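# Move three gears from furnace tray onto table

## Task

Remove all three gears from the furnace tray and place each one upright on the table next to the tray, with its smaller end facing up, then release them.

## Robot and tools

ROBOT. Two arms, left_arm and right_arm, each with six revolute joints and a parallel two-finger gripper. Their bases sit in the scene frame at left_arm (-0.017, +0.318, 0) m, quat_wxyz (+0.998, 0, 0, +0.068) and right_arm (+0.022, -0.364, 0) m, quat_wxyz (+0.996, 0, 0, -0.085). The scene frame has its origin on the table surface midway between the arms, +z up, +x reaching out over the table, and left_arm on the +y side. The names left and right say nothing about which side of a picture an arm appears on.

GRIPPER. The fingers extend along the gripper's +z axis and close along its y axis. end_effector_position is the point between the finger pads, roughly 1 cm short of the fingertips. Fully open, the pads are 0.094 m apart.

execute_actions. Argument actions is a list holding zero or one item. An empty list only reports the state. A motion item is {"rows": [...], "steps": n}, with n from 1 to 15 (default 15) control steps of 1/30 s. Each row covers one step; if there are fewer rows than steps, the final row is held for the rest. A wait item is {"steps": n} with no rows, n up to 300; it sends nothing new and returns once n steps have passed since the previous result. Optional pictures (true/false) decides whether camera images come back; by default they do. A refused call moves nothing.

ROW LAYOUT. Every row is one list of exactly 14 numbers covering both arms, even when only one should move: left_arm waist, shoulder, elbow, wrist pitch, wrist yaw, wrist roll, opening, then the same seven for right_arm. The six joint values are absolute target angles in radians, in the same convention as the Joint positions line, not offsets. Ranges per arm: waist -2.880 to 2.880, shoulder 0.000 to 3.142, elbow 0.000 to 3.019, wrist pitch -1.693 to 1.571, wrist yaw -1.571 to 1.571, wrist roll -2.094 to 2.094. A call is refused if any target exceeds an end by more than 0.019 rad and lies farther out than that joint's last reported angle. True ends may differ from these by up to 0.019 rad either way; a target beyond the true end is clipped there, and the result may then say "joint sent to its limit" (possibly about an earlier move). Absence of that message does not prove there is room to go further. The opening is an absolute value from -1 (closed) to +1 (fully open).

MOTION LIMITS. Each step, the target actually sent stays within a fixed lead of the measured angle: waist 0.264, shoulder 0.32, elbow 0.276, wrist pitch 0.33, wrist yaw 0.186, wrist roll 0.522 rad. If the targets would place a gripper more than 70 mm from where it currently is, all of that arm's targets are pulled back toward the measured angles. So distant goals take several calls. Between calls, arms keep heading to the last row sent until everything has nearly stopped or a step is HELD; after that, only a new action continues the motion. Fingers already opening or closing keep going.

RESULTS. The state line, left_arm: ... | right_arm: ..., gives each gripper's end_effector_position (m) and end_effector_quat_wxyz in the scene frame; the printed position can be off, more so at long reach. Joint positions and Joint velocities list, per arm, the six joints (rad, rad/s) followed by the pad gap (m, m/s). grip_measured is the measured finger opening on the command scale; each gripper's reading may be off by about 1 mm, consistently. "joint command not followed" means a clearance check altered or blocked some joint targets; the rest of the row still ran. HELD marks steps where your row, or part of it, did not reach the robot. MOTOR HOT appears from 85 °C; at 100 °C an OVER-TEMPERATURE FAULT makes that arm and its gripper go limp and drop until cooled.

GRASPING. Away from -1 and +1, the fingers are driven to where grip_measured equals the commanded number. To hold a part, command about 0.03 below the grip_measured reading for a firm hold, less for a gentler one. Pad force caps near 50 to 62 N, weaker on some grippers and on parts under about 2 mm thick; first contact can spike harder.

zoom_image. Arguments camera (cam_high, cam_left_wrist or cam_right_wrist) and region [x0, y0, x1, y1] in pixels of that camera's latest full image, origin top-left, at most 504 by 504. Returns an enlarged view; moves nothing. Image sizes: cam_high 504x504 (pinhole, fx=fy=455.51, cx 250.759, cy 252.114), wrist cameras 616x616 fisheye (fx about 180, centre near 303-304, 309-310). Wrist camera frame: +z forward, +x right in the image, +y down.

read_manual. Optional section, only "licences"; returns URDF licence text and moves nothing.

finished_scene. Argument scene (integer 1 or 2) ends that scene irreversibly, reports whether the goal holds, and starts the next scene with its own task. Call it only after the gears are standing and released. Ending a reply without any tool call stops everything remaining.

AVOID. Brief disturbances may pull on a held part or shove loose objects, so grip firmly while carrying. Do not drop, slip or slam gears, push hard, or let anything leave the table, which fails the task. Keep the two arms from striking or pressing on each other. Do not hold loads longer than needed, since motors heat up. Smooth, economical motions are preferred.

Each tool is called by a JSON object that holds its "op" and its "data".

## Session

{"op": "execute_actions", "data": {"actions": []}}

Scene clock: 0.00 s of 6000.00 s.
left_arm: end_effector_position=(+0.7261, +0.3590, +0.2434) grip_measured=+1.000 end_effector_quat_wxyz=(+0.280, -0.626, +0.636, -0.354) | right_arm: end_effector_position=(+0.4566, -0.3832, +0.2647) grip_measured=+1.000 end_effector_quat_wxyz=(+0.630, -0.157, +0.696, -0.307)
Joint positions: left_arm=[-0.04   1.814  1.57  -0.402  0.177 -1.547  0.094] | right_arm=[ 0.245  1.02   0.408  0.595  0.306 -0.671  0.094]
Joint velocities: left_arm=[-0.005 -0.005 -0.007 -0.012 -0.022 -0.022  0.   ] | right_arm=[-0.005 -0.015  0.007 -0.017  0.037  0.007  0.   ]
Motor temperatures (°C, as the motors report them): left_arm=[31 32 33 29 29 28] | right_arm=[28 28 31 31 31 29]

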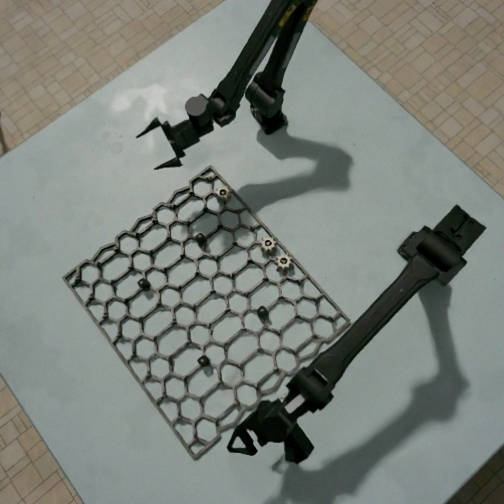

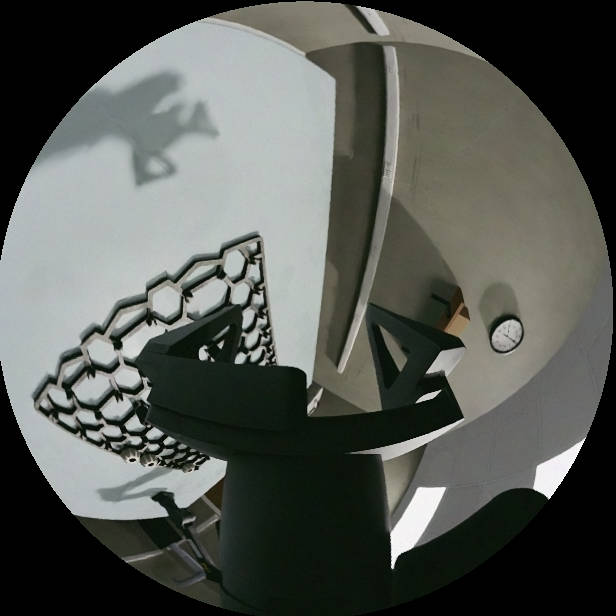

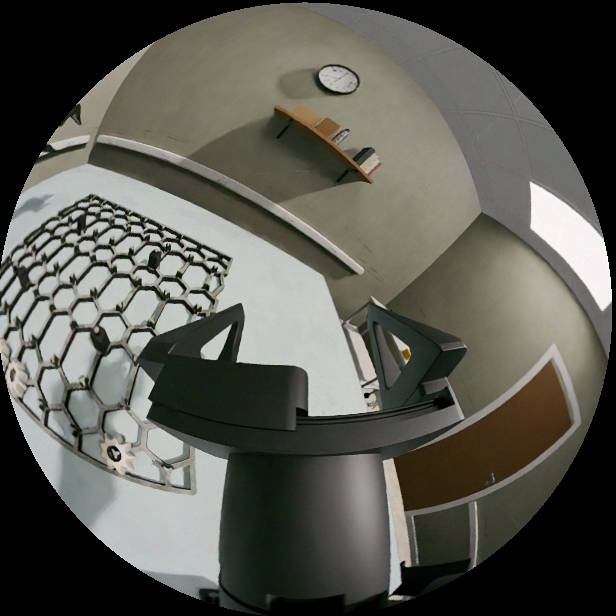

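{"op": "zoom_image", "data": {"camera": "cam_high", "region": [180, 160, 330, 310]}}

Region (180, 160, 330, 310) of cam_high's 504x504 image, scaled by 3.360, with more detail than that image has.

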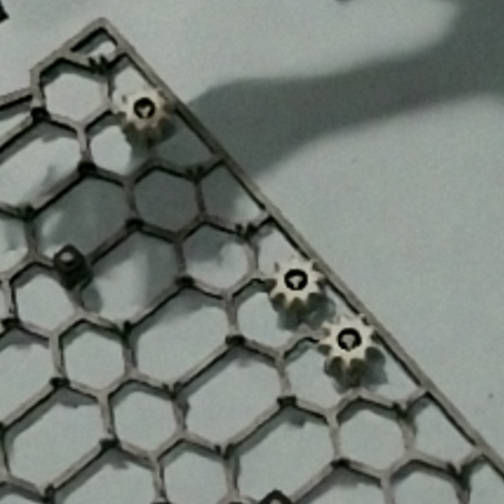

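{"op": "execute_actions", "data": {"actions": [{"rows":[[-0.1,1.72,1.54,-0.5,0.15,-1.2,1,0.28,1.02,0.55,0.45,0.25,-0.6,1],[-0.1,1.72,1.54,-0.5,0.15,-1.2,1,0.28,1.02,0.55,0.45,0.25,-0.6,1],[-0.2,1.62,1.48,-0.65,0.1,-0.8,1,0.34,1.04,0.7,0.2,0.2,-0.5,1],[-0.2,1.62,1.48,-0.65,0.1,-0.8,1,0.34,1.04,0.7,0.2,0.2,-0.5,1],[-0.2,1.62,1.48,-0.65,0.1,-0.8,1,0.34,1.04,0.7,0.2,0.2,-0.5,1],[-0.3,1.55,1.42,-0.8,0.07,-0.4,1,0.4,1.07,0.85,-0.1,0.15,-0.4,1],[-0.3,1.55,1.42,-0.8,0.07,-0.4,1,0.4,1.07,0.85,-0.1,0.15,-0.4,1],[-0.3,1.55,1.42,-0.8,0.07,-0.4,1,0.4,1.07,0.85,-0.1,0.15,-0.4,1],[-0.4,1.5,1.36,-0.9,0.04,0,1,0.46,1.1,0.95,-0.4,0.1,-0.3,1],[-0.4,1.5,1.36,-0.9,0.04,0,1,0.46,1.1,0.95,-0.4,0.1,-0.3,1],[-0.4,1.5,1.36,-0.9,0.04,0,1,0.46,1.1,0.95,-0.4,0.1,-0.3,1],[-0.5,1.49,1.3,-1.0,0.02,0.3,1,0.52,1.15,0.965,-0.7,0.05,-0.2,1]],"steps":15}], "pictures": false}}

{"op": "execute_actions", "data": {"actions": [{"rows":[[-0.56,1.49,1.26,-1.05,0,0.5,0.9,0.55,1.19,0.965,-0.85,0,-0.15,0.9],[-0.56,1.49,1.26,-1.05,0,0.5,0.9,0.55,1.19,0.965,-0.85,0,-0.15,0.9],[-0.62,1.495,1.22,-1.09,0,0.65,0.9,0.575,1.23,0.965,-0.97,0,-0.1,0.9],[-0.62,1.495,1.22,-1.09,0,0.65,0.9,0.575,1.23,0.965,-0.97,0,-0.1,0.9],[-0.67,1.5,1.185,-1.12,0,0.78,0.8,0.595,1.265,0.965,-1.06,0,-0.05,0.8],[-0.67,1.5,1.185,-1.12,0,0.78,0.8,0.595,1.265,0.965,-1.06,0,-0.05,0.8],[-0.71,1.505,1.155,-1.145,0,0.87,0.8,0.61,1.295,0.965,-1.12,0,0,0.8],[-0.71,1.505,1.155,-1.145,0,0.87,0.8,0.61,1.295,0.965,-1.12,0,0,0.8],[-0.74,1.51,1.135,-1.165,0,0.93,0.75,0.62,1.315,0.965,-1.16,0,0,0.75],[-0.74,1.51,1.135,-1.165,0,0.93,0.75,0.62,1.315,0.965,-1.16,0,0,0.75],[-0.758,1.511,1.122,-1.185,0,0.96,0.75,0.6235,1.33,0.965,-1.18,0,0.01,0.75]],"steps":15}], "pictures": false}}

{"op": "execute_actions", "data": {"actions": [{"steps":20}]}}

{"op": "zoom_image", "data": {"camera": "cam_left_wrist", "region": [220, 180, 390, 350]}}

{"op": "zoom_image", "data": {"camera": "cam_right_wrist", "region": [220, 180, 390, 350]}}

Scene clock: 33.07 s of 6000.00 s.
left_arm: end_effector_position=(+0.5482, +0.1749, +0.2526) grip_measured=+1.000 end_effector_quat_wxyz=(+0.237, -0.263, +0.922, -0.156) | right_arm: end_effector_position=(+0.4783, -0.2117, +0.2935) grip_measured=+1.000 end_effector_quat_wxyz=(+0.427, -0.274, +0.862, -0.015)
Joint positions: left_arm=[-0.372  1.523  1.383 -0.858  0.038 -0.802  0.094] | right_arm=[ 0.511  1.106  0.976 -0.559  0.052 -0.3    0.094]
Joint velocities: left_arm=[-1.089 -0.493 -0.418 -0.965 -0.125  1.751  0.   ] | right_arm=[ 0.474  0.132 -0.017 -1.849 -0.081  0.623  0.   ]
Motor temperatures (°C, as the motors report them): left_arm=[31 33 37 29 29 28] | right_arm=[28 28 35 31 31 29]
Steps of this call (steps 1 to 90: nothing new was sent; then 29.57 s passed at rest; steps 91 to 105: all 15 steps of this action). Readings (joint positions):
91: left_arm=[-0.042 1.808 1.568 -0.417 0.165 -1.496] | right_arm=[0.246 1.020 0.417 0.569 0.283 -0.661]
92: left_arm=[-0.046 1.798 1.559 -0.443 0.157 -1.439] | right_arm=[0.249 1.020 0.435 0.523 0.265 -0.651]
94: left_arm=[-0.065 1.762 1.531 -0.506 0.128 -1.330] | right_arm=[0.269 1.023 0.503 0.389 0.228 -0.615]
98: left_arm=[-0.143 1.672 1.478 -0.635 0.092 -1.130] | right_arm=[0.342 1.044 0.695 0.094 0.165 -0.523]
105: the state above

Scene clock: 33.57 s of 6000.00 s.
left_arm: end_effector_position=(+0.3174, +0.0682, +0.1216) grip_measured=+0.753 end_effector_quat_wxyz=(+0.001, +0.504, +0.864, -0.003) | right_arm: end_effector_position=(+0.3490, -0.2094, +0.1299) grip_measured=+0.752 end_effector_quat_wxyz=(+0.015, -0.230, +0.973, +0.002)
Joint positions: left_arm=[-0.773  1.502  1.111 -1.177  0.006  0.418  0.082] | right_arm=[ 0.613  1.332  0.96  -1.168  0.003 -0.022  0.082]
Joint velocities: left_arm=[ 0.005  0.063 -0.012 -0.056  0.037  2.791 -0.   ] | right_arm=[-0.005 -0.024  0.002 -0.061 -0.037  0.051 -0.001]
Motor temperatures (°C, as the motors report them): left_arm=[31 33 37 29 29 28] | right_arm=[28 28 35 31 31 29]
Steps of this call (steps 1 to 15: all 15 steps of this action). Readings (joint positions):
1: left_arm=[-0.409 1.508 1.367 -0.890 0.029 -0.746] | right_arm=[0.524 1.114 0.976 -0.635 0.029 -0.275]
2: left_arm=[-0.447 1.496 1.349 -0.921 0.021 -0.683] | right_arm=[0.534 1.126 0.976 -0.713 0.012 -0.252]
4: left_arm=[-0.519 1.480 1.310 -0.977 0.014 -0.561] | right_arm=[0.551 1.166 0.974 -0.857 0.004 -0.202]
8: left_arm=[-0.651 1.476 1.218 -1.076 0.007 -0.267] | right_arm=[0.585 1.266 0.967 -1.056 0.003 -0.103]
15: the state above

Scene clock: 34.23 s of 6000.00 s.
left_arm: end_effector_position=(+0.3179, +0.0693, +0.1210) grip_measured=+0.753 end_effector_quat_wxyz=(+0.001, +0.709, +0.705, -0.002) | right_arm: end_effector_position=(+0.3484, -0.2096, +0.1300) grip_measured=+0.752 end_effector_quat_wxyz=(+0.014, -0.219, +0.976, +0.002)
Joint positions: left_arm=[-0.771  1.504  1.111 -1.178  0.005  0.941  0.082] | right_arm=[ 0.613  1.332  0.96  -1.17   0.003  0.001  0.082]
Joint velocities: left_arm=[-0.015 -0.015 -0.017 -0.007 -0.066  0.081 -0.001] | right_arm=[ 0.005  0.015 -0.012  0.007  0.007 -0.095  0.   ]
Motor temperatures (°C, as the motors report them): left_arm=[31 33 37 29 29 28] | right_arm=[28 28 35 31 31 29]
Steps of this call (steps 1 to 20: the robot went on to your last target). Readings (joint positions):
1: left_arm=[-0.773 1.504 1.111 -1.178 0.005 0.516] | right_arm=[0.613 1.332 0.960 -1.169 0.003 -0.017]
2: left_arm=[-0.772 1.504 1.111 -1.178 0.005 0.602] | right_arm=[0.613 1.332 0.960 -1.169 0.003 -0.014]
4: left_arm=[-0.771 1.504 1.111 -1.178 0.005 0.727] | right_arm=[0.613 1.332 0.960 -1.170 0.003 -0.008]
8: left_arm=[-0.771 1.504 1.111 -1.178 0.005 0.857] | right_arm=[0.613 1.332 0.960 -1.170 0.003 -0.003]
20: the state above

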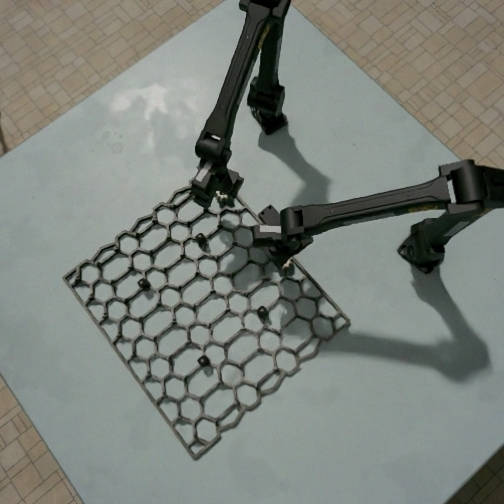

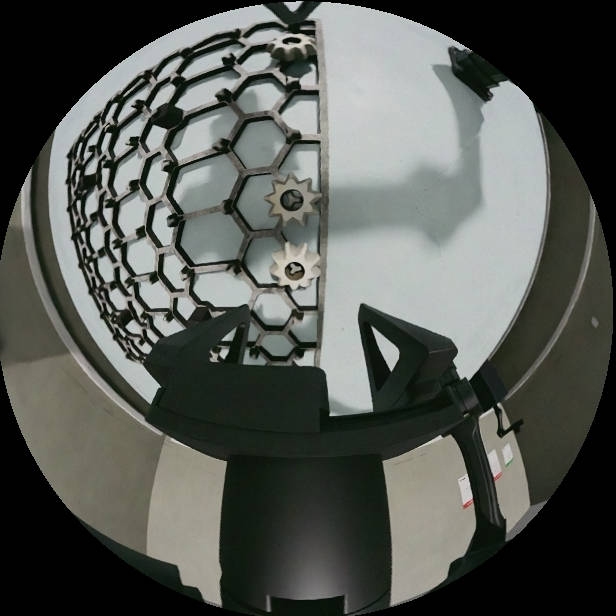

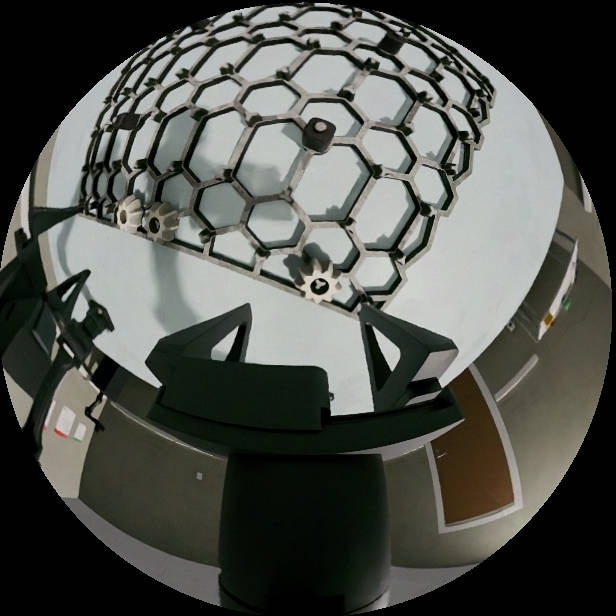

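Region (220, 180, 390, 350) of cam_left_wrist's 616x616 image, scaled by 2.965, with more detail than that image has.

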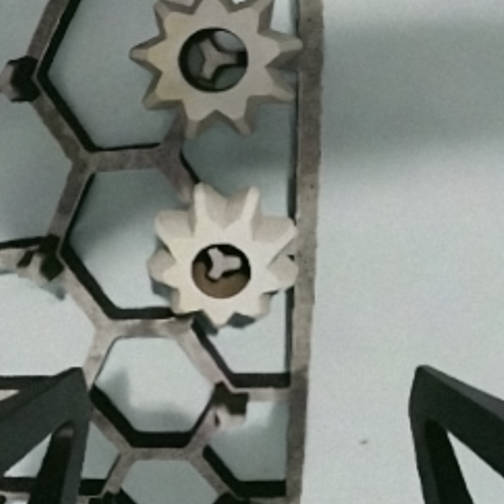

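Region (220, 180, 390, 350) of cam_right_wrist's 616x616 image, scaled by 2.965, with more detail than that image has.

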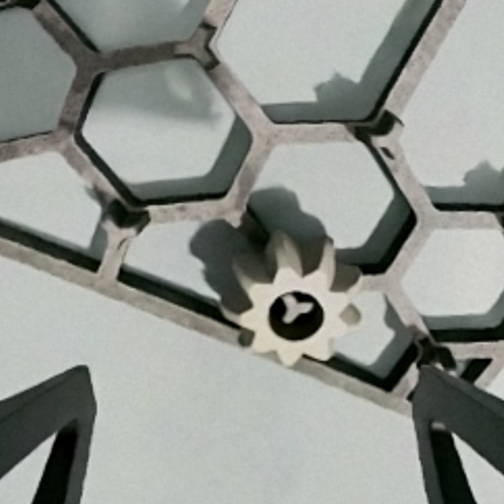

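{"op": "execute_actions", "data": {"actions": [{"rows":[[-0.755,1.525,1.111,-1.168,0,0.96,0.65,0.6,1.345,0.945,-1.165,0,-0.05,0.65],[-0.75,1.538,1.107,-1.153,0,0.96,0.65,0.59,1.352,0.93,-1.155,0,-0.1,0.65],[-0.748,1.549,1.102,-1.137,0,0.96,0.65,0.58,1.359,0.915,-1.142,0,-0.15,0.65],[-0.748,1.559,1.096,-1.12,0,0.96,0.65,0.57,1.366,0.903,-1.126,0,-0.2,0.65],[-0.748,1.568,1.09,-1.103,0,0.96,0.65,0.562,1.373,0.892,-1.108,0,-0.25,0.65],[-0.748,1.577,1.083,-1.086,0,0.96,0.65,0.556,1.38,0.881,-1.089,0,-0.3,0.65],[-0.748,1.586,1.076,-1.069,0,0.96,0.65,0.553,1.388,0.871,-1.069,0,-0.31,0.65],[-0.748,1.595,1.069,-1.051,0,0.96,0.65,0.553,1.396,0.861,-1.049,0,-0.31,0.65],[-0.748,1.604,1.062,-1.033,0,0.96,0.65,0.553,1.404,0.851,-1.029,0,-0.31,0.65],[-0.748,1.613,1.055,-1.015,0,0.96,0.65,0.553,1.412,0.841,-1.009,0,-0.31,0.65],[-0.748,1.622,1.048,-0.997,0,0.96,0.65,0.553,1.42,0.831,-0.989,0,-0.31,0.65],[-0.748,1.63,1.041,-0.979,0,0.96,0.65,0.553,1.428,0.821,-0.969,0,-0.31,0.65],[-0.748,1.638,1.034,-0.961,0,0.96,0.65,0.553,1.435,0.811,-0.949,0,-0.31,0.65],[-0.748,1.645,1.027,-0.944,0,0.96,0.65,0.553,1.442,0.802,-0.929,0,-0.31,0.65],[-0.748,1.651,1.021,-0.929,0,0.96,0.65,0.553,1.448,0.794,-0.911,0,-0.31,0.65]],"steps":15}], "pictures": false}}

{"op": "execute_actions", "data": {"actions": [{"steps":12}]}}

{"op": "zoom_image", "data": {"camera": "cam_left_wrist", "region": [220, 240, 390, 390]}}

{"op": "zoom_image", "data": {"camera": "cam_right_wrist", "region": [220, 240, 390, 390]}}

Scene clock: 62.87 s of 6000.00 s.
left_arm: end_effector_position=(+0.3323, +0.0643, +0.0507) grip_measured=+0.653 end_effector_quat_wxyz=(+0.010, +0.707, +0.707, -0.001) | right_arm: end_effector_position=(+0.3428, -0.2319, +0.0507) grip_measured=+0.652 end_effector_quat_wxyz=(+0.001, -0.329, +0.944, -0.001)
Joint positions: left_arm=[-0.761  1.617  1.038 -0.972  0.004  0.947  0.078] | right_arm=[ 0.561  1.423  0.814 -0.959  0.002 -0.28   0.078]
Joint velocities: left_arm=[-0.005  0.288 -0.232  0.491 -0.022 -0.022  0.002] | right_arm=[-0.005  0.21  -0.281  0.559  0.066 -0.168 -0.   ]
Motor temperatures (°C, as the motors report them): left_arm=[31 32 36 29 29 28] | right_arm=[28 29 34 31 31 29]
Steps of this call (steps 1 to 30: the robot went on to your last target; steps 31 to 90: nothing new was sent; then 25.13 s passed at rest; steps 91 to 105: all 15 steps of this action). Readings (joint positions):
91: left_arm=[-0.771 1.504 1.111 -1.178 0.005 0.947] | right_arm=[0.613 1.332 0.960 -1.170 0.003 -0.005]
92: left_arm=[-0.771 1.504 1.111 -1.175 0.005 0.947] | right_arm=[0.612 1.332 0.957 -1.169 0.002 -0.020]
94: left_arm=[-0.768 1.509 1.111 -1.158 0.005 0.947] | right_arm=[0.606 1.332 0.940 -1.155 0.002 -0.070]
98: left_arm=[-0.762 1.538 1.098 -1.093 0.005 0.947] | right_arm=[0.574 1.352 0.889 -1.097 0.002 -0.196]
105: the state above

Scene clock: 63.27 s of 6000.00 s.
left_arm: end_effector_position=(+0.3302, +0.0658, +0.0353) grip_measured=+0.653 end_effector_quat_wxyz=(+0.005, +0.707, +0.707, -0.001) | right_arm: end_effector_position=(+0.3415, -0.2325, +0.0391) grip_measured=+0.652 end_effector_quat_wxyz=(+0.002, -0.339, +0.941, -0.001)
Joint positions: left_arm=[-0.761  1.641  1.02  -0.939  0.004  0.947  0.078] | right_arm=[ 0.561  1.44   0.794 -0.922  0.002 -0.3    0.078]
Joint velocities: left_arm=[-0.015 -0.005  0.012  0.002  0.066  0.007  0.001] | right_arm=[-0.005 -0.005 -0.002 -0.022 -0.066  0.037 -0.   ]
Motor temperatures (°C, as the motors report them): left_arm=[31 32 36 29 29 28] | right_arm=[28 29 34 31 31 29]
Steps of this call (steps 1 to 12: the robot went on to your last target). Readings (joint positions):
1: left_arm=[-0.761 1.626 1.031 -0.959 0.004 0.947] | right_arm=[0.561 1.430 0.806 -0.944 0.002 -0.284]
2: left_arm=[-0.761 1.633 1.026 -0.951 0.004 0.947] | right_arm=[0.561 1.435 0.800 -0.935 0.002 -0.287]
4: left_arm=[-0.761 1.641 1.020 -0.945 0.004 0.947] | right_arm=[0.561 1.440 0.795 -0.928 0.002 -0.293]
8: left_arm=[-0.761 1.641 1.020 -0.940 0.004 0.947] | right_arm=[0.561 1.440 0.794 -0.922 0.002 -0.297]
12: the state above

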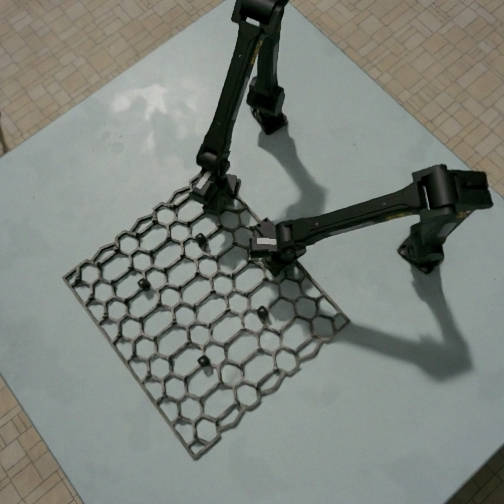

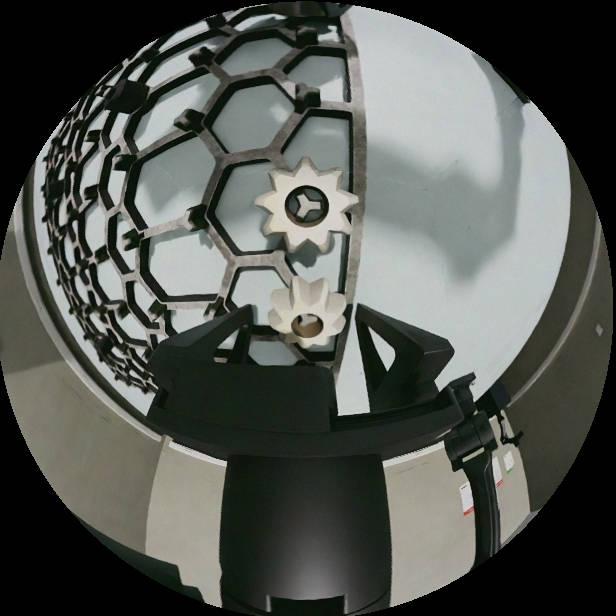

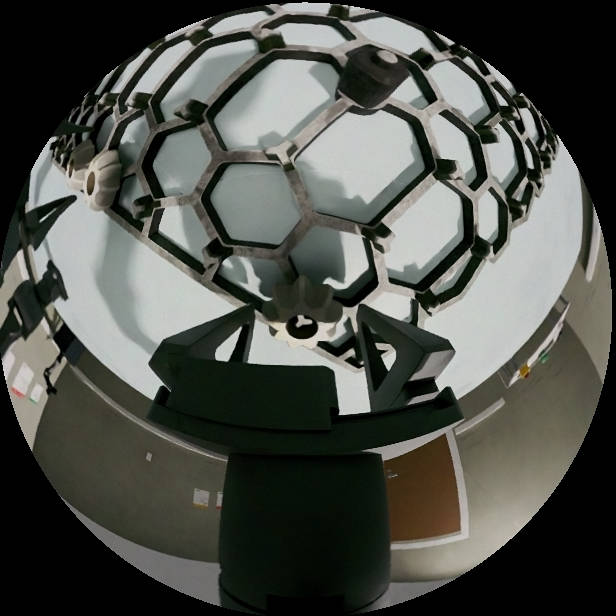

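Region (220, 240, 390, 390) of cam_left_wrist's 616x616 image, scaled by 2.965, with more detail than that image has; it fills the top 445 rows of this view, and the rest is white.

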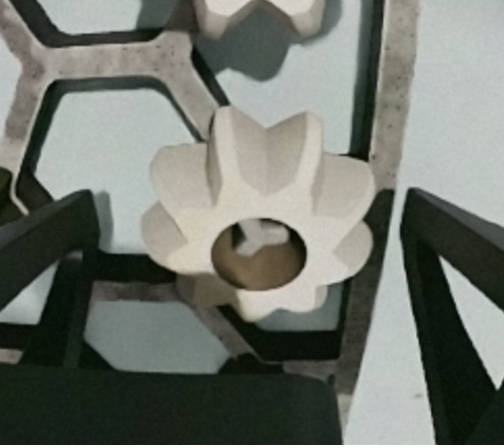

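Region (220, 240, 390, 390) of cam_right_wrist's 616x616 image, scaled by 2.965, with more detail than that image has; it fills the top 445 rows of this view, and the rest is white.

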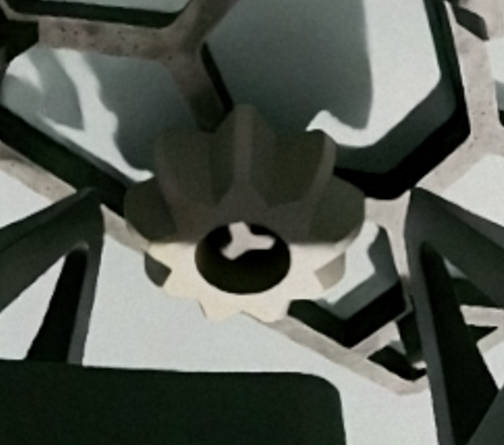

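{"op": "execute_actions", "data": {"actions": [{"rows":[[-0.755,1.645,1.008,-0.935,0,0.96,0.6,0.553,1.445,0.786,-0.915,0,-0.31,0.6],[-0.755,1.645,1.008,-0.935,0,0.96,0.55,0.553,1.445,0.786,-0.915,0,-0.31,0.55],[-0.755,1.645,1.008,-0.935,0,0.96,0.5,0.553,1.445,0.786,-0.915,0,-0.31,0.5],[-0.755,1.645,1.008,-0.935,0,0.96,0.45,0.553,1.445,0.786,-0.915,0,-0.31,0.45],[-0.755,1.645,1.008,-0.935,0,0.96,0.4,0.553,1.445,0.786,-0.915,0,-0.31,0.4],[-0.755,1.645,1.008,-0.935,0,0.96,0.36,0.553,1.445,0.786,-0.915,0,-0.31,0.36],[-0.755,1.645,1.008,-0.935,0,0.96,0.32,0.553,1.445,0.786,-0.915,0,-0.31,0.32],[-0.755,1.645,1.008,-0.935,0,0.96,0.28,0.553,1.445,0.786,-0.915,0,-0.31,0.28],[-0.755,1.645,1.008,-0.935,0,0.96,0.25,0.553,1.445,0.786,-0.915,0,-0.31,0.25],[-0.755,1.645,1.008,-0.935,0,0.96,0.22,0.553,1.445,0.786,-0.915,0,-0.31,0.22],[-0.755,1.645,1.008,-0.935,0,0.96,0.19,0.553,1.445,0.786,-0.915,0,-0.31,0.19],[-0.755,1.645,1.008,-0.935,0,0.96,0.16,0.553,1.445,0.786,-0.915,0,-0.31,0.16],[-0.755,1.645,1.008,-0.935,0,0.96,0.14,0.553,1.445,0.786,-0.915,0,-0.31,0.13]],"steps":15}]}}

Scene clock: 71.80 s of 6000.00 s.
left_arm: end_effector_position=(+0.3296, +0.0662, +0.0348) grip_measured=+0.165 end_effector_quat_wxyz=(+0.005, +0.707, +0.707, -0.001) | right_arm: end_effector_position=(+0.3411, -0.2321, +0.0390) grip_measured=+0.204 end_effector_quat_wxyz=(+0.001, -0.340, +0.941, +0.001)
Joint positions: left_arm=[-0.761  1.641  1.018 -0.939  0.004  0.947  0.055] | right_arm=[ 0.561  1.44   0.794 -0.922 -0.001 -0.302  0.057]
Joint velocities: left_arm=[-0.015  0.005  0.002  0.012 -0.022  0.007  0.001] | right_arm=[ 0.015  0.005 -0.017  0.007 -0.051 -0.022  0.001]
Motor temperatures (°C, as the motors report them): left_arm=[31 32 36 29 29 28] | right_arm=[28 29 34 31 31 29]
Steps of this call (steps 1 to 30: the robot went on to your last target; steps 31 to 90: nothing new was sent; then 5.03 s passed at rest; steps 91 to 105: all 15 steps of this action). Readings (joint positions):
91: left_arm=[-0.761 1.641 1.020 -0.939 0.004 0.947] | right_arm=[0.561 1.440 0.794 -0.922 0.002 -0.301]
92: left_arm=[-0.761 1.641 1.020 -0.939 0.004 0.947] | right_arm=[0.561 1.440 0.794 -0.922 0.002 -0.301]
94: left_arm=[-0.761 1.641 1.020 -0.939 0.004 0.947] | right_arm=[0.561 1.440 0.794 -0.922 0.002 -0.301]
98: left_arm=[-0.761 1.641 1.020 -0.939 0.004 0.947] | right_arm=[0.561 1.440 0.794 -0.922 -0.001 -0.301]
105: the state above

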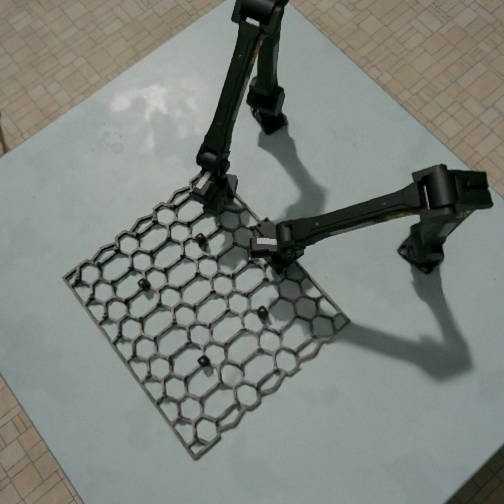

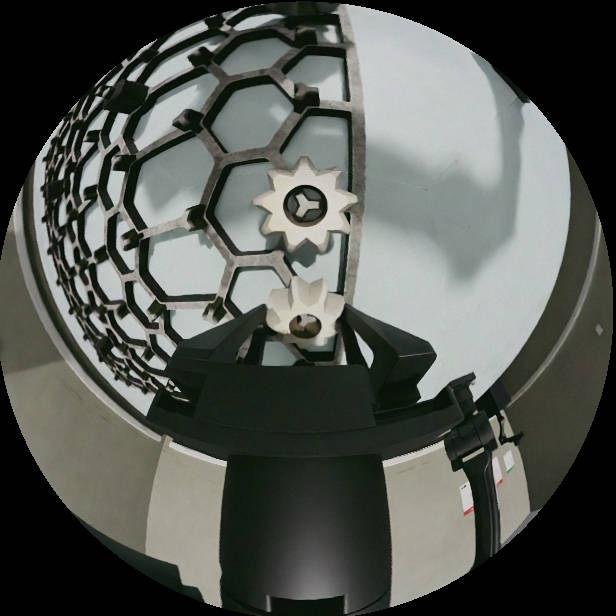

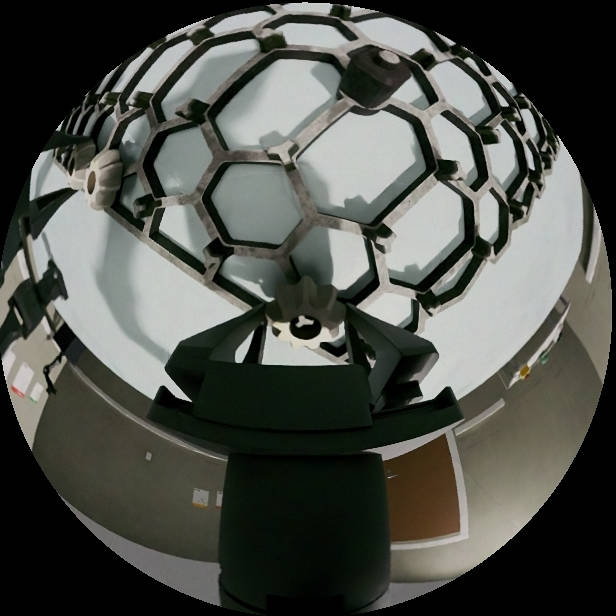

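{"op": "execute_actions", "data": {"actions": [{"rows":[[-0.761,1.626,1.05,-0.942,0,0.96,0.12,0.561,1.424,0.825,-0.925,0,-0.31,0.15],[-0.761,1.62,1.06,-0.948,0,0.96,0.12,0.561,1.418,0.838,-0.931,0,-0.31,0.15],[-0.761,1.614,1.068,-0.957,0,0.96,0.12,0.561,1.412,0.846,-0.94,0,-0.31,0.15],[-0.761,1.608,1.074,-0.967,0,0.96,0.12,0.561,1.406,0.853,-0.951,0,-0.31,0.15],[-0.761,1.603,1.079,-0.978,0,0.96,0.12,0.561,1.401,0.859,-0.963,0,-0.31,0.15],[-0.761,1.598,1.084,-0.989,0,0.96,0.12,0.561,1.396,0.865,-0.975,0,-0.31,0.15],[-0.761,1.593,1.089,-1.0,0,0.96,0.12,0.561,1.391,0.871,-0.987,0,-0.31,0.15],[-0.761,1.588,1.094,-1.011,0,0.96,0.12,0.561,1.386,0.877,-0.999,0,-0.31,0.15],[-0.761,1.583,1.099,-1.022,0,0.96,0.12,0.561,1.381,0.883,-1.011,0,-0.31,0.15],[-0.761,1.578,1.104,-1.033,0,0.96,0.12,0.561,1.376,0.889,-1.023,0,-0.31,0.15],[-0.761,1.573,1.109,-1.044,0,0.96,0.12,0.561,1.371,0.895,-1.035,0,-0.31,0.15],[-0.761,1.568,1.114,-1.055,0,0.96,0.12,0.561,1.366,0.901,-1.047,0,-0.31,0.15],[-0.761,1.563,1.119,-1.066,0,0.96,0.12,0.561,1.361,0.907,-1.059,0,-0.31,0.15],[-0.761,1.558,1.124,-1.077,0,0.96,0.12,0.561,1.356,0.913,-1.071,0,-0.31,0.15],[-0.761,1.553,1.129,-1.087,0,0.96,0.12,0.561,1.351,0.919,-1.083,0,-0.31,0.15]],"steps":15}], "pictures": false}}

{"op": "execute_actions", "data": {"actions": [{"steps":8}]}}

Scene clock: 96.63 s of 6000.00 s.
left_arm: end_effector_position=(+0.3255, +0.0693, +0.0694) grip_measured=+0.155 end_effector_quat_wxyz=(-0.006, +0.707, +0.707, -0.003) | right_arm: end_effector_position=(+0.3418, -0.2317, +0.0780) grip_measured=+0.204 end_effector_quat_wxyz=(-0.001, -0.340, +0.941, +0.001)
Joint positions: left_arm=[-0.761  1.589  1.061 -1.056  0.003  0.947  0.054] | right_arm=[ 0.561  1.379  0.854 -1.048 -0.002 -0.302  0.057]
Joint velocities: left_arm=[-0.015 -0.19   0.139 -0.33   0.022 -0.022 -0.001] | right_arm=[ 0.005 -0.171  0.217 -0.349 -0.066 -0.007  0.   ]
Motor temperatures (°C, as the motors report them): left_arm=[31 32 35 29 29 28] | right_arm=[28 29 33 31 31 29]
Steps of this call (steps 1 to 15: the robot went on to your last target; steps 16 to 90: nothing new was sent; then 21.33 s passed at rest; steps 91 to 105: all 15 steps of this action). Readings (joint positions):
91: left_arm=[-0.761 1.640 1.018 -0.939 0.004 0.947] | right_arm=[0.561 1.440 0.794 -0.922 -0.001 -0.302]
92: left_arm=[-0.761 1.639 1.018 -0.939 0.004 0.947] | right_arm=[0.561 1.439 0.794 -0.922 -0.001 -0.302]
94: left_arm=[-0.761 1.638 1.018 -0.944 0.004 0.947] | right_arm=[0.561 1.437 0.794 -0.926 -0.001 -0.302]
98: left_arm=[-0.761 1.630 1.029 -0.976 0.003 0.947] | right_arm=[0.561 1.423 0.810 -0.964 -0.002 -0.302]
105: the state above

Scene clock: 96.90 s of 6000.00 s.
left_arm: end_effector_position=(+0.3284, +0.0672, +0.0842) grip_measured=+0.155 end_effector_quat_wxyz=(+0.003, +0.707, +0.707, -0.001) | right_arm: end_effector_position=(+0.3439, -0.2309, +0.0892) grip_measured=+0.204 end_effector_quat_wxyz=(+0.004, -0.340, +0.941, +0.001)
Joint positions: left_arm=[-0.761  1.566  1.078 -1.076  0.003  0.947  0.054] | right_arm=[ 0.561  1.361  0.871 -1.072 -0.002 -0.302  0.057]
Joint velocities: left_arm=[-0.015 -0.015  0.002 -0.022  0.022 -0.007 -0.   ] | right_arm=[-0.005 -0.005 -0.017  0.007  0.007  0.007  0.   ]
Motor temperatures (°C, as the motors report them): left_arm=[31 32 35 29 29 28] | right_arm=[28 29 33 31 31 29]
Steps of this call (steps 1 to 8: the robot went on to your last target). Readings (joint positions):
1: left_arm=[-0.761 1.583 1.065 -1.065 0.003 0.947] | right_arm=[0.561 1.374 0.860 -1.058 -0.002 -0.302]
2: left_arm=[-0.761 1.577 1.069 -1.070 0.003 0.947] | right_arm=[0.561 1.369 0.865 -1.064 -0.002 -0.302]
4: left_arm=[-0.761 1.569 1.074 -1.074 0.003 0.947] | right_arm=[0.561 1.363 0.870 -1.069 -0.002 -0.302]
8: the state above

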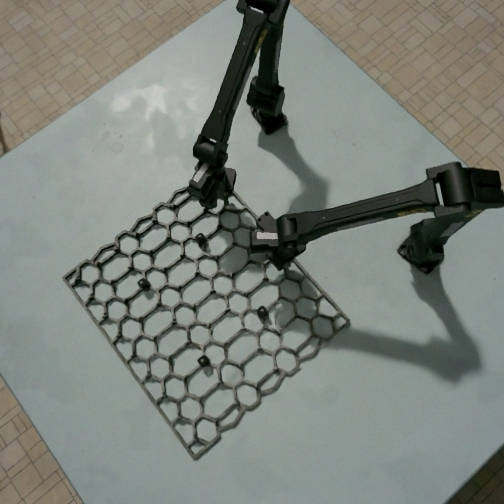

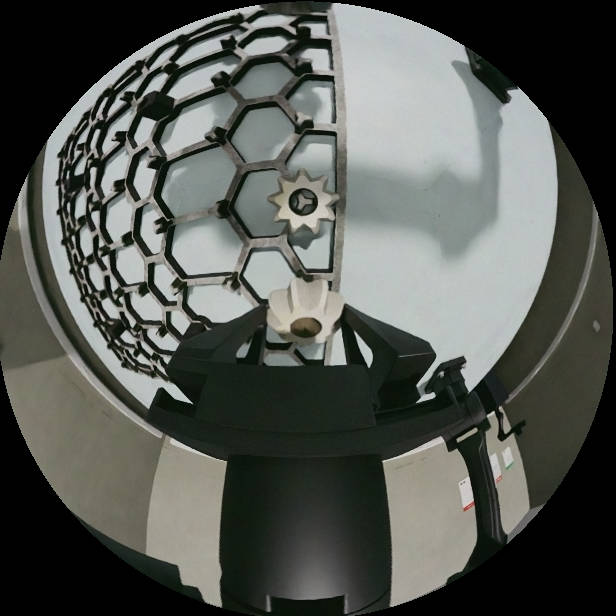

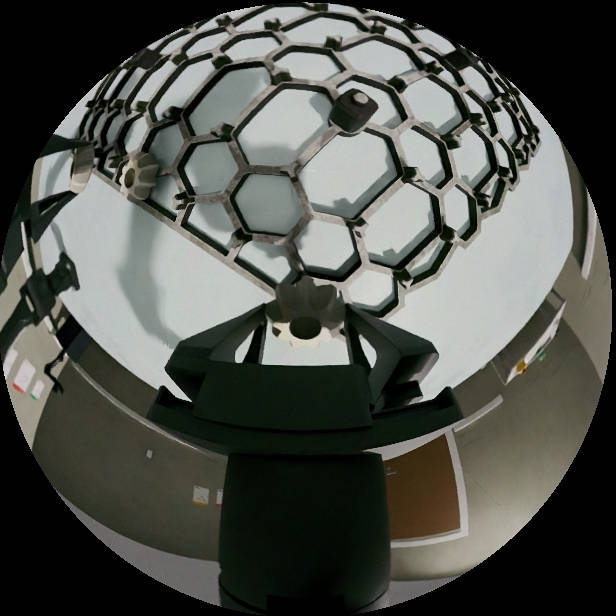

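{"op": "execute_actions", "data": {"actions": [{"rows":[[-0.765,1.548,1.085,-1.076,0,0.96,0.11,0.55,1.361,0.89,-1.072,0,-0.31,0.15],[-0.77,1.54,1.078,-1.076,0,0.96,0.11,0.537,1.361,0.89,-1.072,0,-0.31,0.15],[-0.776,1.53,1.068,-1.075,0,0.96,0.11,0.52,1.361,0.89,-1.072,0,-0.31,0.15],[-0.783,1.517,1.055,-1.074,0,0.96,0.11,0.498,1.361,0.89,-1.072,0,-0.31,0.15],[-0.792,1.502,1.039,-1.073,0,0.96,0.11,0.47,1.361,0.89,-1.072,0,-0.31,0.15],[-0.803,1.485,1.02,-1.072,0,0.96,0.11,0.44,1.361,0.89,-1.072,0,-0.31,0.15],[-0.815,1.466,0.999,-1.07,0,0.96,0.11,0.405,1.361,0.89,-1.072,0,-0.31,0.15],[-0.827,1.446,0.977,-1.068,0,0.96,0.11,0.37,1.361,0.89,-1.072,0,-0.31,0.15],[-0.839,1.426,0.955,-1.066,0,0.96,0.11,0.335,1.361,0.89,-1.072,0,-0.31,0.15],[-0.851,1.406,0.933,-1.064,0,0.96,0.11,0.3,1.361,0.89,-1.072,0,-0.31,0.15],[-0.863,1.386,0.911,-1.062,0,0.96,0.11,0.265,1.361,0.89,-1.072,0,-0.31,0.15],[-0.875,1.366,0.889,-1.06,0,0.96,0.11,0.23,1.361,0.89,-1.072,0,-0.31,0.15],[-0.887,1.346,0.867,-1.058,0,0.96,0.11,0.195,1.361,0.89,-1.072,0,-0.31,0.15],[-0.899,1.326,0.845,-1.056,0,0.96,0.11,0.16,1.361,0.89,-1.072,0,-0.31,0.15],[-0.911,1.307,0.824,-1.054,0,0.96,0.11,0.125,1.361,0.89,-1.072,0,-0.31,0.15]],"steps":15}], "pictures": false}}

{"op": "execute_actions", "data": {"actions": [{"rows":[[-0.922,1.29,0.804,-1.052,0,0.96,0.11,0.093,1.365,0.885,-1.07,0,-0.31,0.15],[-0.932,1.275,0.786,-1.05,0,0.96,0.11,0.065,1.37,0.878,-1.065,0,-0.31,0.15],[-0.94,1.263,0.77,-1.047,0,0.96,0.11,0.04,1.376,0.872,-1.057,0,-0.31,0.15],[-0.947,1.255,0.757,-1.044,0,0.96,0.11,0.02,1.382,0.866,-1.047,0,-0.31,0.15],[-0.952,1.25,0.747,-1.041,0,0.96,0.11,0.003,1.388,0.86,-1.036,0,-0.31,0.15],[-0.956,1.25,0.74,-1.038,0,0.96,0.11,-0.01,1.394,0.854,-1.024,0,-0.31,0.15],[-0.96,1.258,0.734,-1.032,0,0.96,0.11,-0.02,1.4,0.848,-1.012,0,-0.31,0.15],[-0.96,1.266,0.729,-1.022,0,0.96,0.11,-0.027,1.406,0.842,-1.0,0,-0.31,0.15],[-0.96,1.274,0.724,-1.01,0,0.96,0.11,-0.03,1.412,0.836,-0.988,0,-0.31,0.15],[-0.96,1.282,0.719,-0.997,0,0.96,0.11,-0.03,1.418,0.83,-0.976,0,-0.31,0.15],[-0.96,1.29,0.713,-0.984,0,0.96,0.11,-0.03,1.424,0.824,-0.964,0,-0.31,0.15],[-0.96,1.298,0.707,-0.97,0,0.96,0.11,-0.03,1.43,0.818,-0.952,0,-0.31,0.15],[-0.96,1.306,0.701,-0.956,0,0.96,0.11,-0.03,1.435,0.812,-0.941,0,-0.31,0.15],[-0.96,1.314,0.695,-0.942,0,0.96,0.11,-0.03,1.44,0.807,-0.93,0,-0.31,0.15],[-0.96,1.322,0.689,-0.928,0,0.96,0.11,-0.03,1.445,0.802,-0.92,0,-0.31,0.15]],"steps":15}], "pictures": false}}

{"op": "execute_actions", "data": {"actions": [{"rows":[[-0.96,1.329,0.683,-0.915,0,0.96,0.11,-0.03,1.449,0.797,-0.911,0,-0.31,0.15],[-0.96,1.335,0.678,-0.903,0,0.96,0.11,-0.03,1.453,0.793,-0.903,0,-0.31,0.15],[-0.96,1.341,0.673,-0.892,0,0.96,0.11,-0.03,1.456,0.789,-0.896,0,-0.31,0.15],[-0.96,1.346,0.669,-0.882,0,0.96,0.11,-0.03,1.459,0.786,-0.89,0,-0.31,0.15],[-0.96,1.35,0.665,-0.874,0,0.96,0.11,-0.03,1.462,0.783,-0.884,0,-0.31,0.15],[-0.96,1.354,0.662,-0.867,0,0.96,0.11,-0.03,1.464,0.78,-0.879,0,-0.31,0.15],[-0.96,1.357,0.659,-0.861,0,0.96,0.11,-0.03,1.466,0.778,-0.875,0,-0.31,0.15]],"steps":15}]}}

Scene clock: 135.50 s of 6000.00 s.
left_arm: end_effector_position=(+0.2342, +0.0842, +0.0850) grip_measured=+0.155 end_effector_quat_wxyz=(-0.000, +0.749, +0.663, -0.001) | right_arm: end_effector_position=(+0.3700, -0.3564, +0.0892) grip_measured=+0.204 end_effector_quat_wxyz=(+0.004, -0.161, +0.987, +0.000)
Joint positions: left_arm=[-0.882  1.359  0.856 -1.069  0.002  0.947  0.054] | right_arm=[ 0.191  1.361  0.871 -1.072 -0.001 -0.302  0.057]
Joint velocities: left_arm=[-0.405 -0.669 -0.598  0.061 -0.051  0.007 -0.   ] | right_arm=[-1.099 -0.015  0.007 -0.022 -0.007 -0.022 -0.   ]
Motor temperatures (°C, as the motors report them): left_arm=[31 33 38 29 29 28] | right_arm=[28 29 36 31 31 29]
Steps of this call (steps 1 to 30: the robot went on to your last target; steps 31 to 90: nothing new was sent; then 35.10 s passed at rest; steps 91 to 105: all 15 steps of this action). Readings (joint positions):
91: left_arm=[-0.761 1.566 1.078 -1.077 0.003 0.947] | right_arm=[0.561 1.361 0.871 -1.072 -0.002 -0.302]
92: left_arm=[-0.761 1.566 1.078 -1.077 0.003 0.947] | right_arm=[0.561 1.361 0.871 -1.072 -0.002 -0.302]
94: left_arm=[-0.762 1.563 1.072 -1.077 0.003 0.947] | right_arm=[0.552 1.361 0.871 -1.072 -0.002 -0.302]
98: left_arm=[-0.780 1.517 1.015 -1.073 0.002 0.947] | right_arm=[0.468 1.361 0.871 -1.072 -0.003 -0.302]
105: the state above

Scene clock: 136.00 s of 6000.00 s.
left_arm: end_effector_position=(+0.1903, +0.0975, +0.0539) grip_measured=+0.155 end_effector_quat_wxyz=(+0.006, +0.771, +0.637, -0.001) | right_arm: end_effector_position=(+0.3604, -0.4318, +0.0465) grip_measured=+0.204 end_effector_quat_wxyz=(-0.001, -0.053, +0.999, +0.000)
Joint positions: left_arm=[-0.949  1.293  0.699 -0.966  0.002  0.947  0.054] | right_arm=[-0.027  1.43   0.807 -0.951  0.    -0.302  0.057]
Joint velocities: left_arm=[-0.005  0.259 -0.115  0.457 -0.022 -0.081 -0.001] | right_arm=[ 0.015  0.19  -0.193  0.276 -0.051 -0.007 -0.001]
Motor temperatures (°C, as the motors report them): left_arm=[31 33 38 29 29 28] | right_arm=[28 29 36 31 31 29]
Steps of this call (steps 1 to 15: all 15 steps of this action). Readings (joint positions):
1: left_arm=[-0.895 1.338 0.836 -1.067 0.002 0.947] | right_arm=[0.155 1.361 0.871 -1.072 -0.001 -0.302]
2: left_arm=[-0.907 1.317 0.816 -1.066 0.002 0.947] | right_arm=[0.122 1.361 0.871 -1.072 -0.001 -0.302]
4: left_arm=[-0.926 1.283 0.779 -1.063 0.002 0.947] | right_arm=[0.062 1.363 0.870 -1.068 -0.000 -0.302]
8: left_arm=[-0.946 1.258 0.733 -1.052 0.002 0.947] | right_arm=[-0.012 1.378 0.857 -1.030 0.000 -0.302]
15: the state above

Scene clock: 136.50 s of 6000.00 s.
left_arm: end_effector_position=(+0.1872, +0.1008, +0.0230) grip_measured=+0.155 end_effector_quat_wxyz=(-0.000, +0.771, +0.637, -0.001) | right_arm: end_effector_position=(+0.3585, -0.4314, +0.0271) grip_measured=+0.204 end_effector_quat_wxyz=(+0.001, -0.053, +0.999, -0.000)
Joint positions: left_arm=[-0.949  1.352  0.653 -0.872  0.002  0.947  0.054] | right_arm=[-0.027  1.459  0.775 -0.885  0.    -0.302  0.057]
Joint velocities: left_arm=[ 0.015 -0.005 -0.002  0.002 -0.007 -0.007 -0.   ] | right_arm=[-0.005 -0.005  0.027  0.027  0.037  0.022 -0.   ]
Motor temperatures (°C, as the motors report them): left_arm=[31 33 38 29 29 28] | right_arm=[28 29 36 31 31 29]
Steps of this call (steps 1 to 15: all 15 steps of this action). Readings (joint positions):
1: left_arm=[-0.949 1.301 0.695 -0.952 0.002 0.947] | right_arm=[-0.027 1.436 0.801 -0.941 0.000 -0.302]
2: left_arm=[-0.949 1.310 0.689 -0.937 0.002 0.947] | right_arm=[-0.027 1.442 0.796 -0.932 0.000 -0.302]
4: left_arm=[-0.949 1.327 0.677 -0.913 0.002 0.947] | right_arm=[-0.027 1.450 0.787 -0.915 0.000 -0.302]
8: left_arm=[-0.949 1.348 0.657 -0.881 0.002 0.947] | right_arm=[-0.027 1.458 0.777 -0.892 0.000 -0.302]
15: the state above

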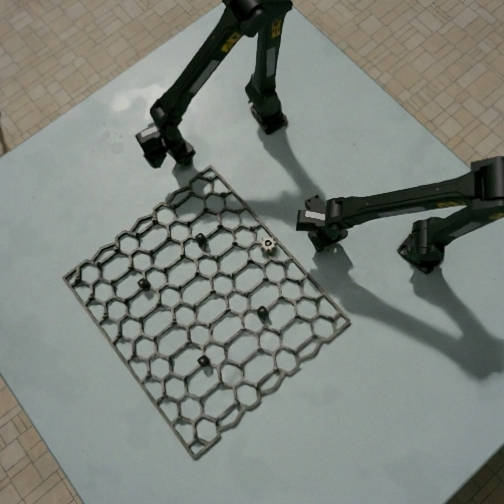

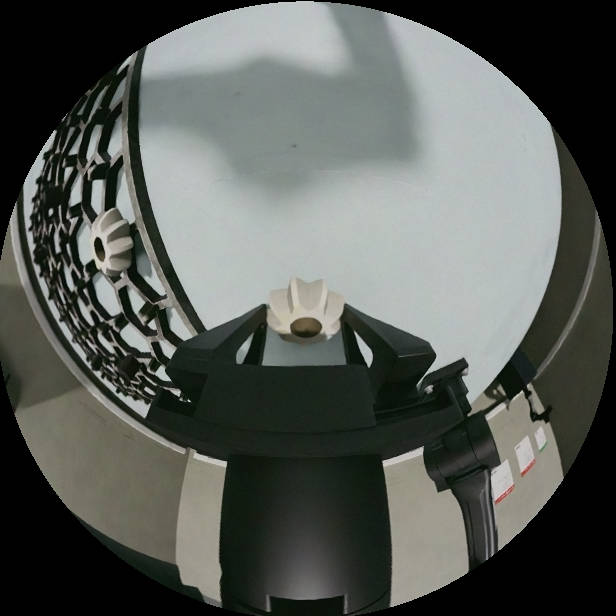

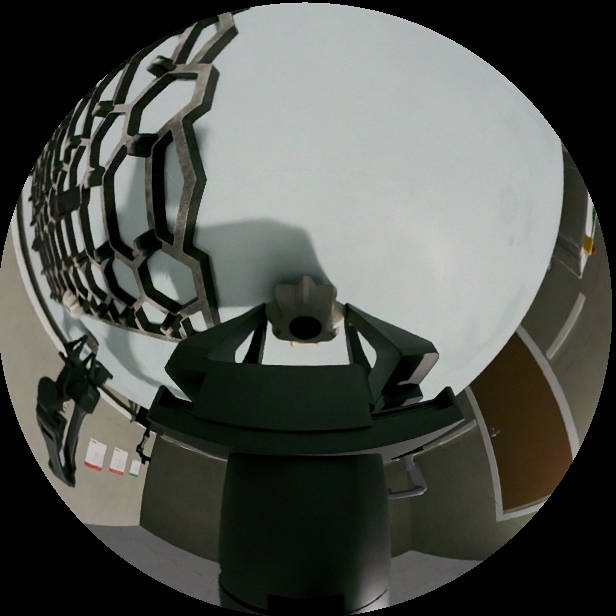

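{"op": "execute_actions", "data": {"actions": [{"rows":[[-0.955,1.357,0.646,-0.857,0,0.96,0.11,-0.03,1.466,0.768,-0.87,0,-0.31,0.15],[-0.955,1.357,0.637,-0.85,0,0.96,0.11,-0.03,1.466,0.759,-0.863,0,-0.31,0.15]],"steps":11}], "pictures": false}}

Scene clock: 141.73 s of 6000.00 s.
left_arm: end_effector_position=(+0.1869, +0.1011, +0.0220) grip_measured=+0.155 end_effector_quat_wxyz=(+0.001, +0.771, +0.637, -0.001) | right_arm: end_effector_position=(+0.3556, -0.4309, +0.0235) grip_measured=+0.204 end_effector_quat_wxyz=(+0.001, -0.053, +0.999, -0.000)
Joint positions: left_arm=[-0.949  1.352  0.649 -0.866  0.002  0.947  0.054] | right_arm=[-0.027  1.459  0.763 -0.873  0.    -0.302  0.057]
Joint velocities: left_arm=[ 0.005 -0.005  0.012  0.002 -0.037 -0.11  -0.001] | right_arm=[-0.005  0.005  0.007 -0.007  0.007 -0.037  0.001]
Motor temperatures (°C, as the motors report them): left_arm=[31 32 37 29 29 28] | right_arm=[28 29 35 31 31 29]
Steps of this call (steps 1 to 15: the robot went on to your last target; steps 16 to 90: nothing new was sent; then 1.87 s passed at rest; steps 91 to 101: all 11 steps of this action). Readings (joint positions):
91: left_arm=[-0.949 1.352 0.652 -0.871 0.002 0.947] | right_arm=[-0.027 1.459 0.774 -0.884 0.000 -0.302]
92: left_arm=[-0.949 1.352 0.650 -0.868 0.002 0.947] | right_arm=[-0.027 1.459 0.772 -0.880 0.000 -0.302]
94: left_arm=[-0.949 1.352 0.649 -0.866 0.002 0.947] | right_arm=[-0.027 1.459 0.765 -0.873 0.000 -0.302]
98: left_arm=[-0.949 1.352 0.649 -0.866 0.002 0.947] | right_arm=[-0.027 1.459 0.763 -0.873 0.000 -0.302]
101: the state above


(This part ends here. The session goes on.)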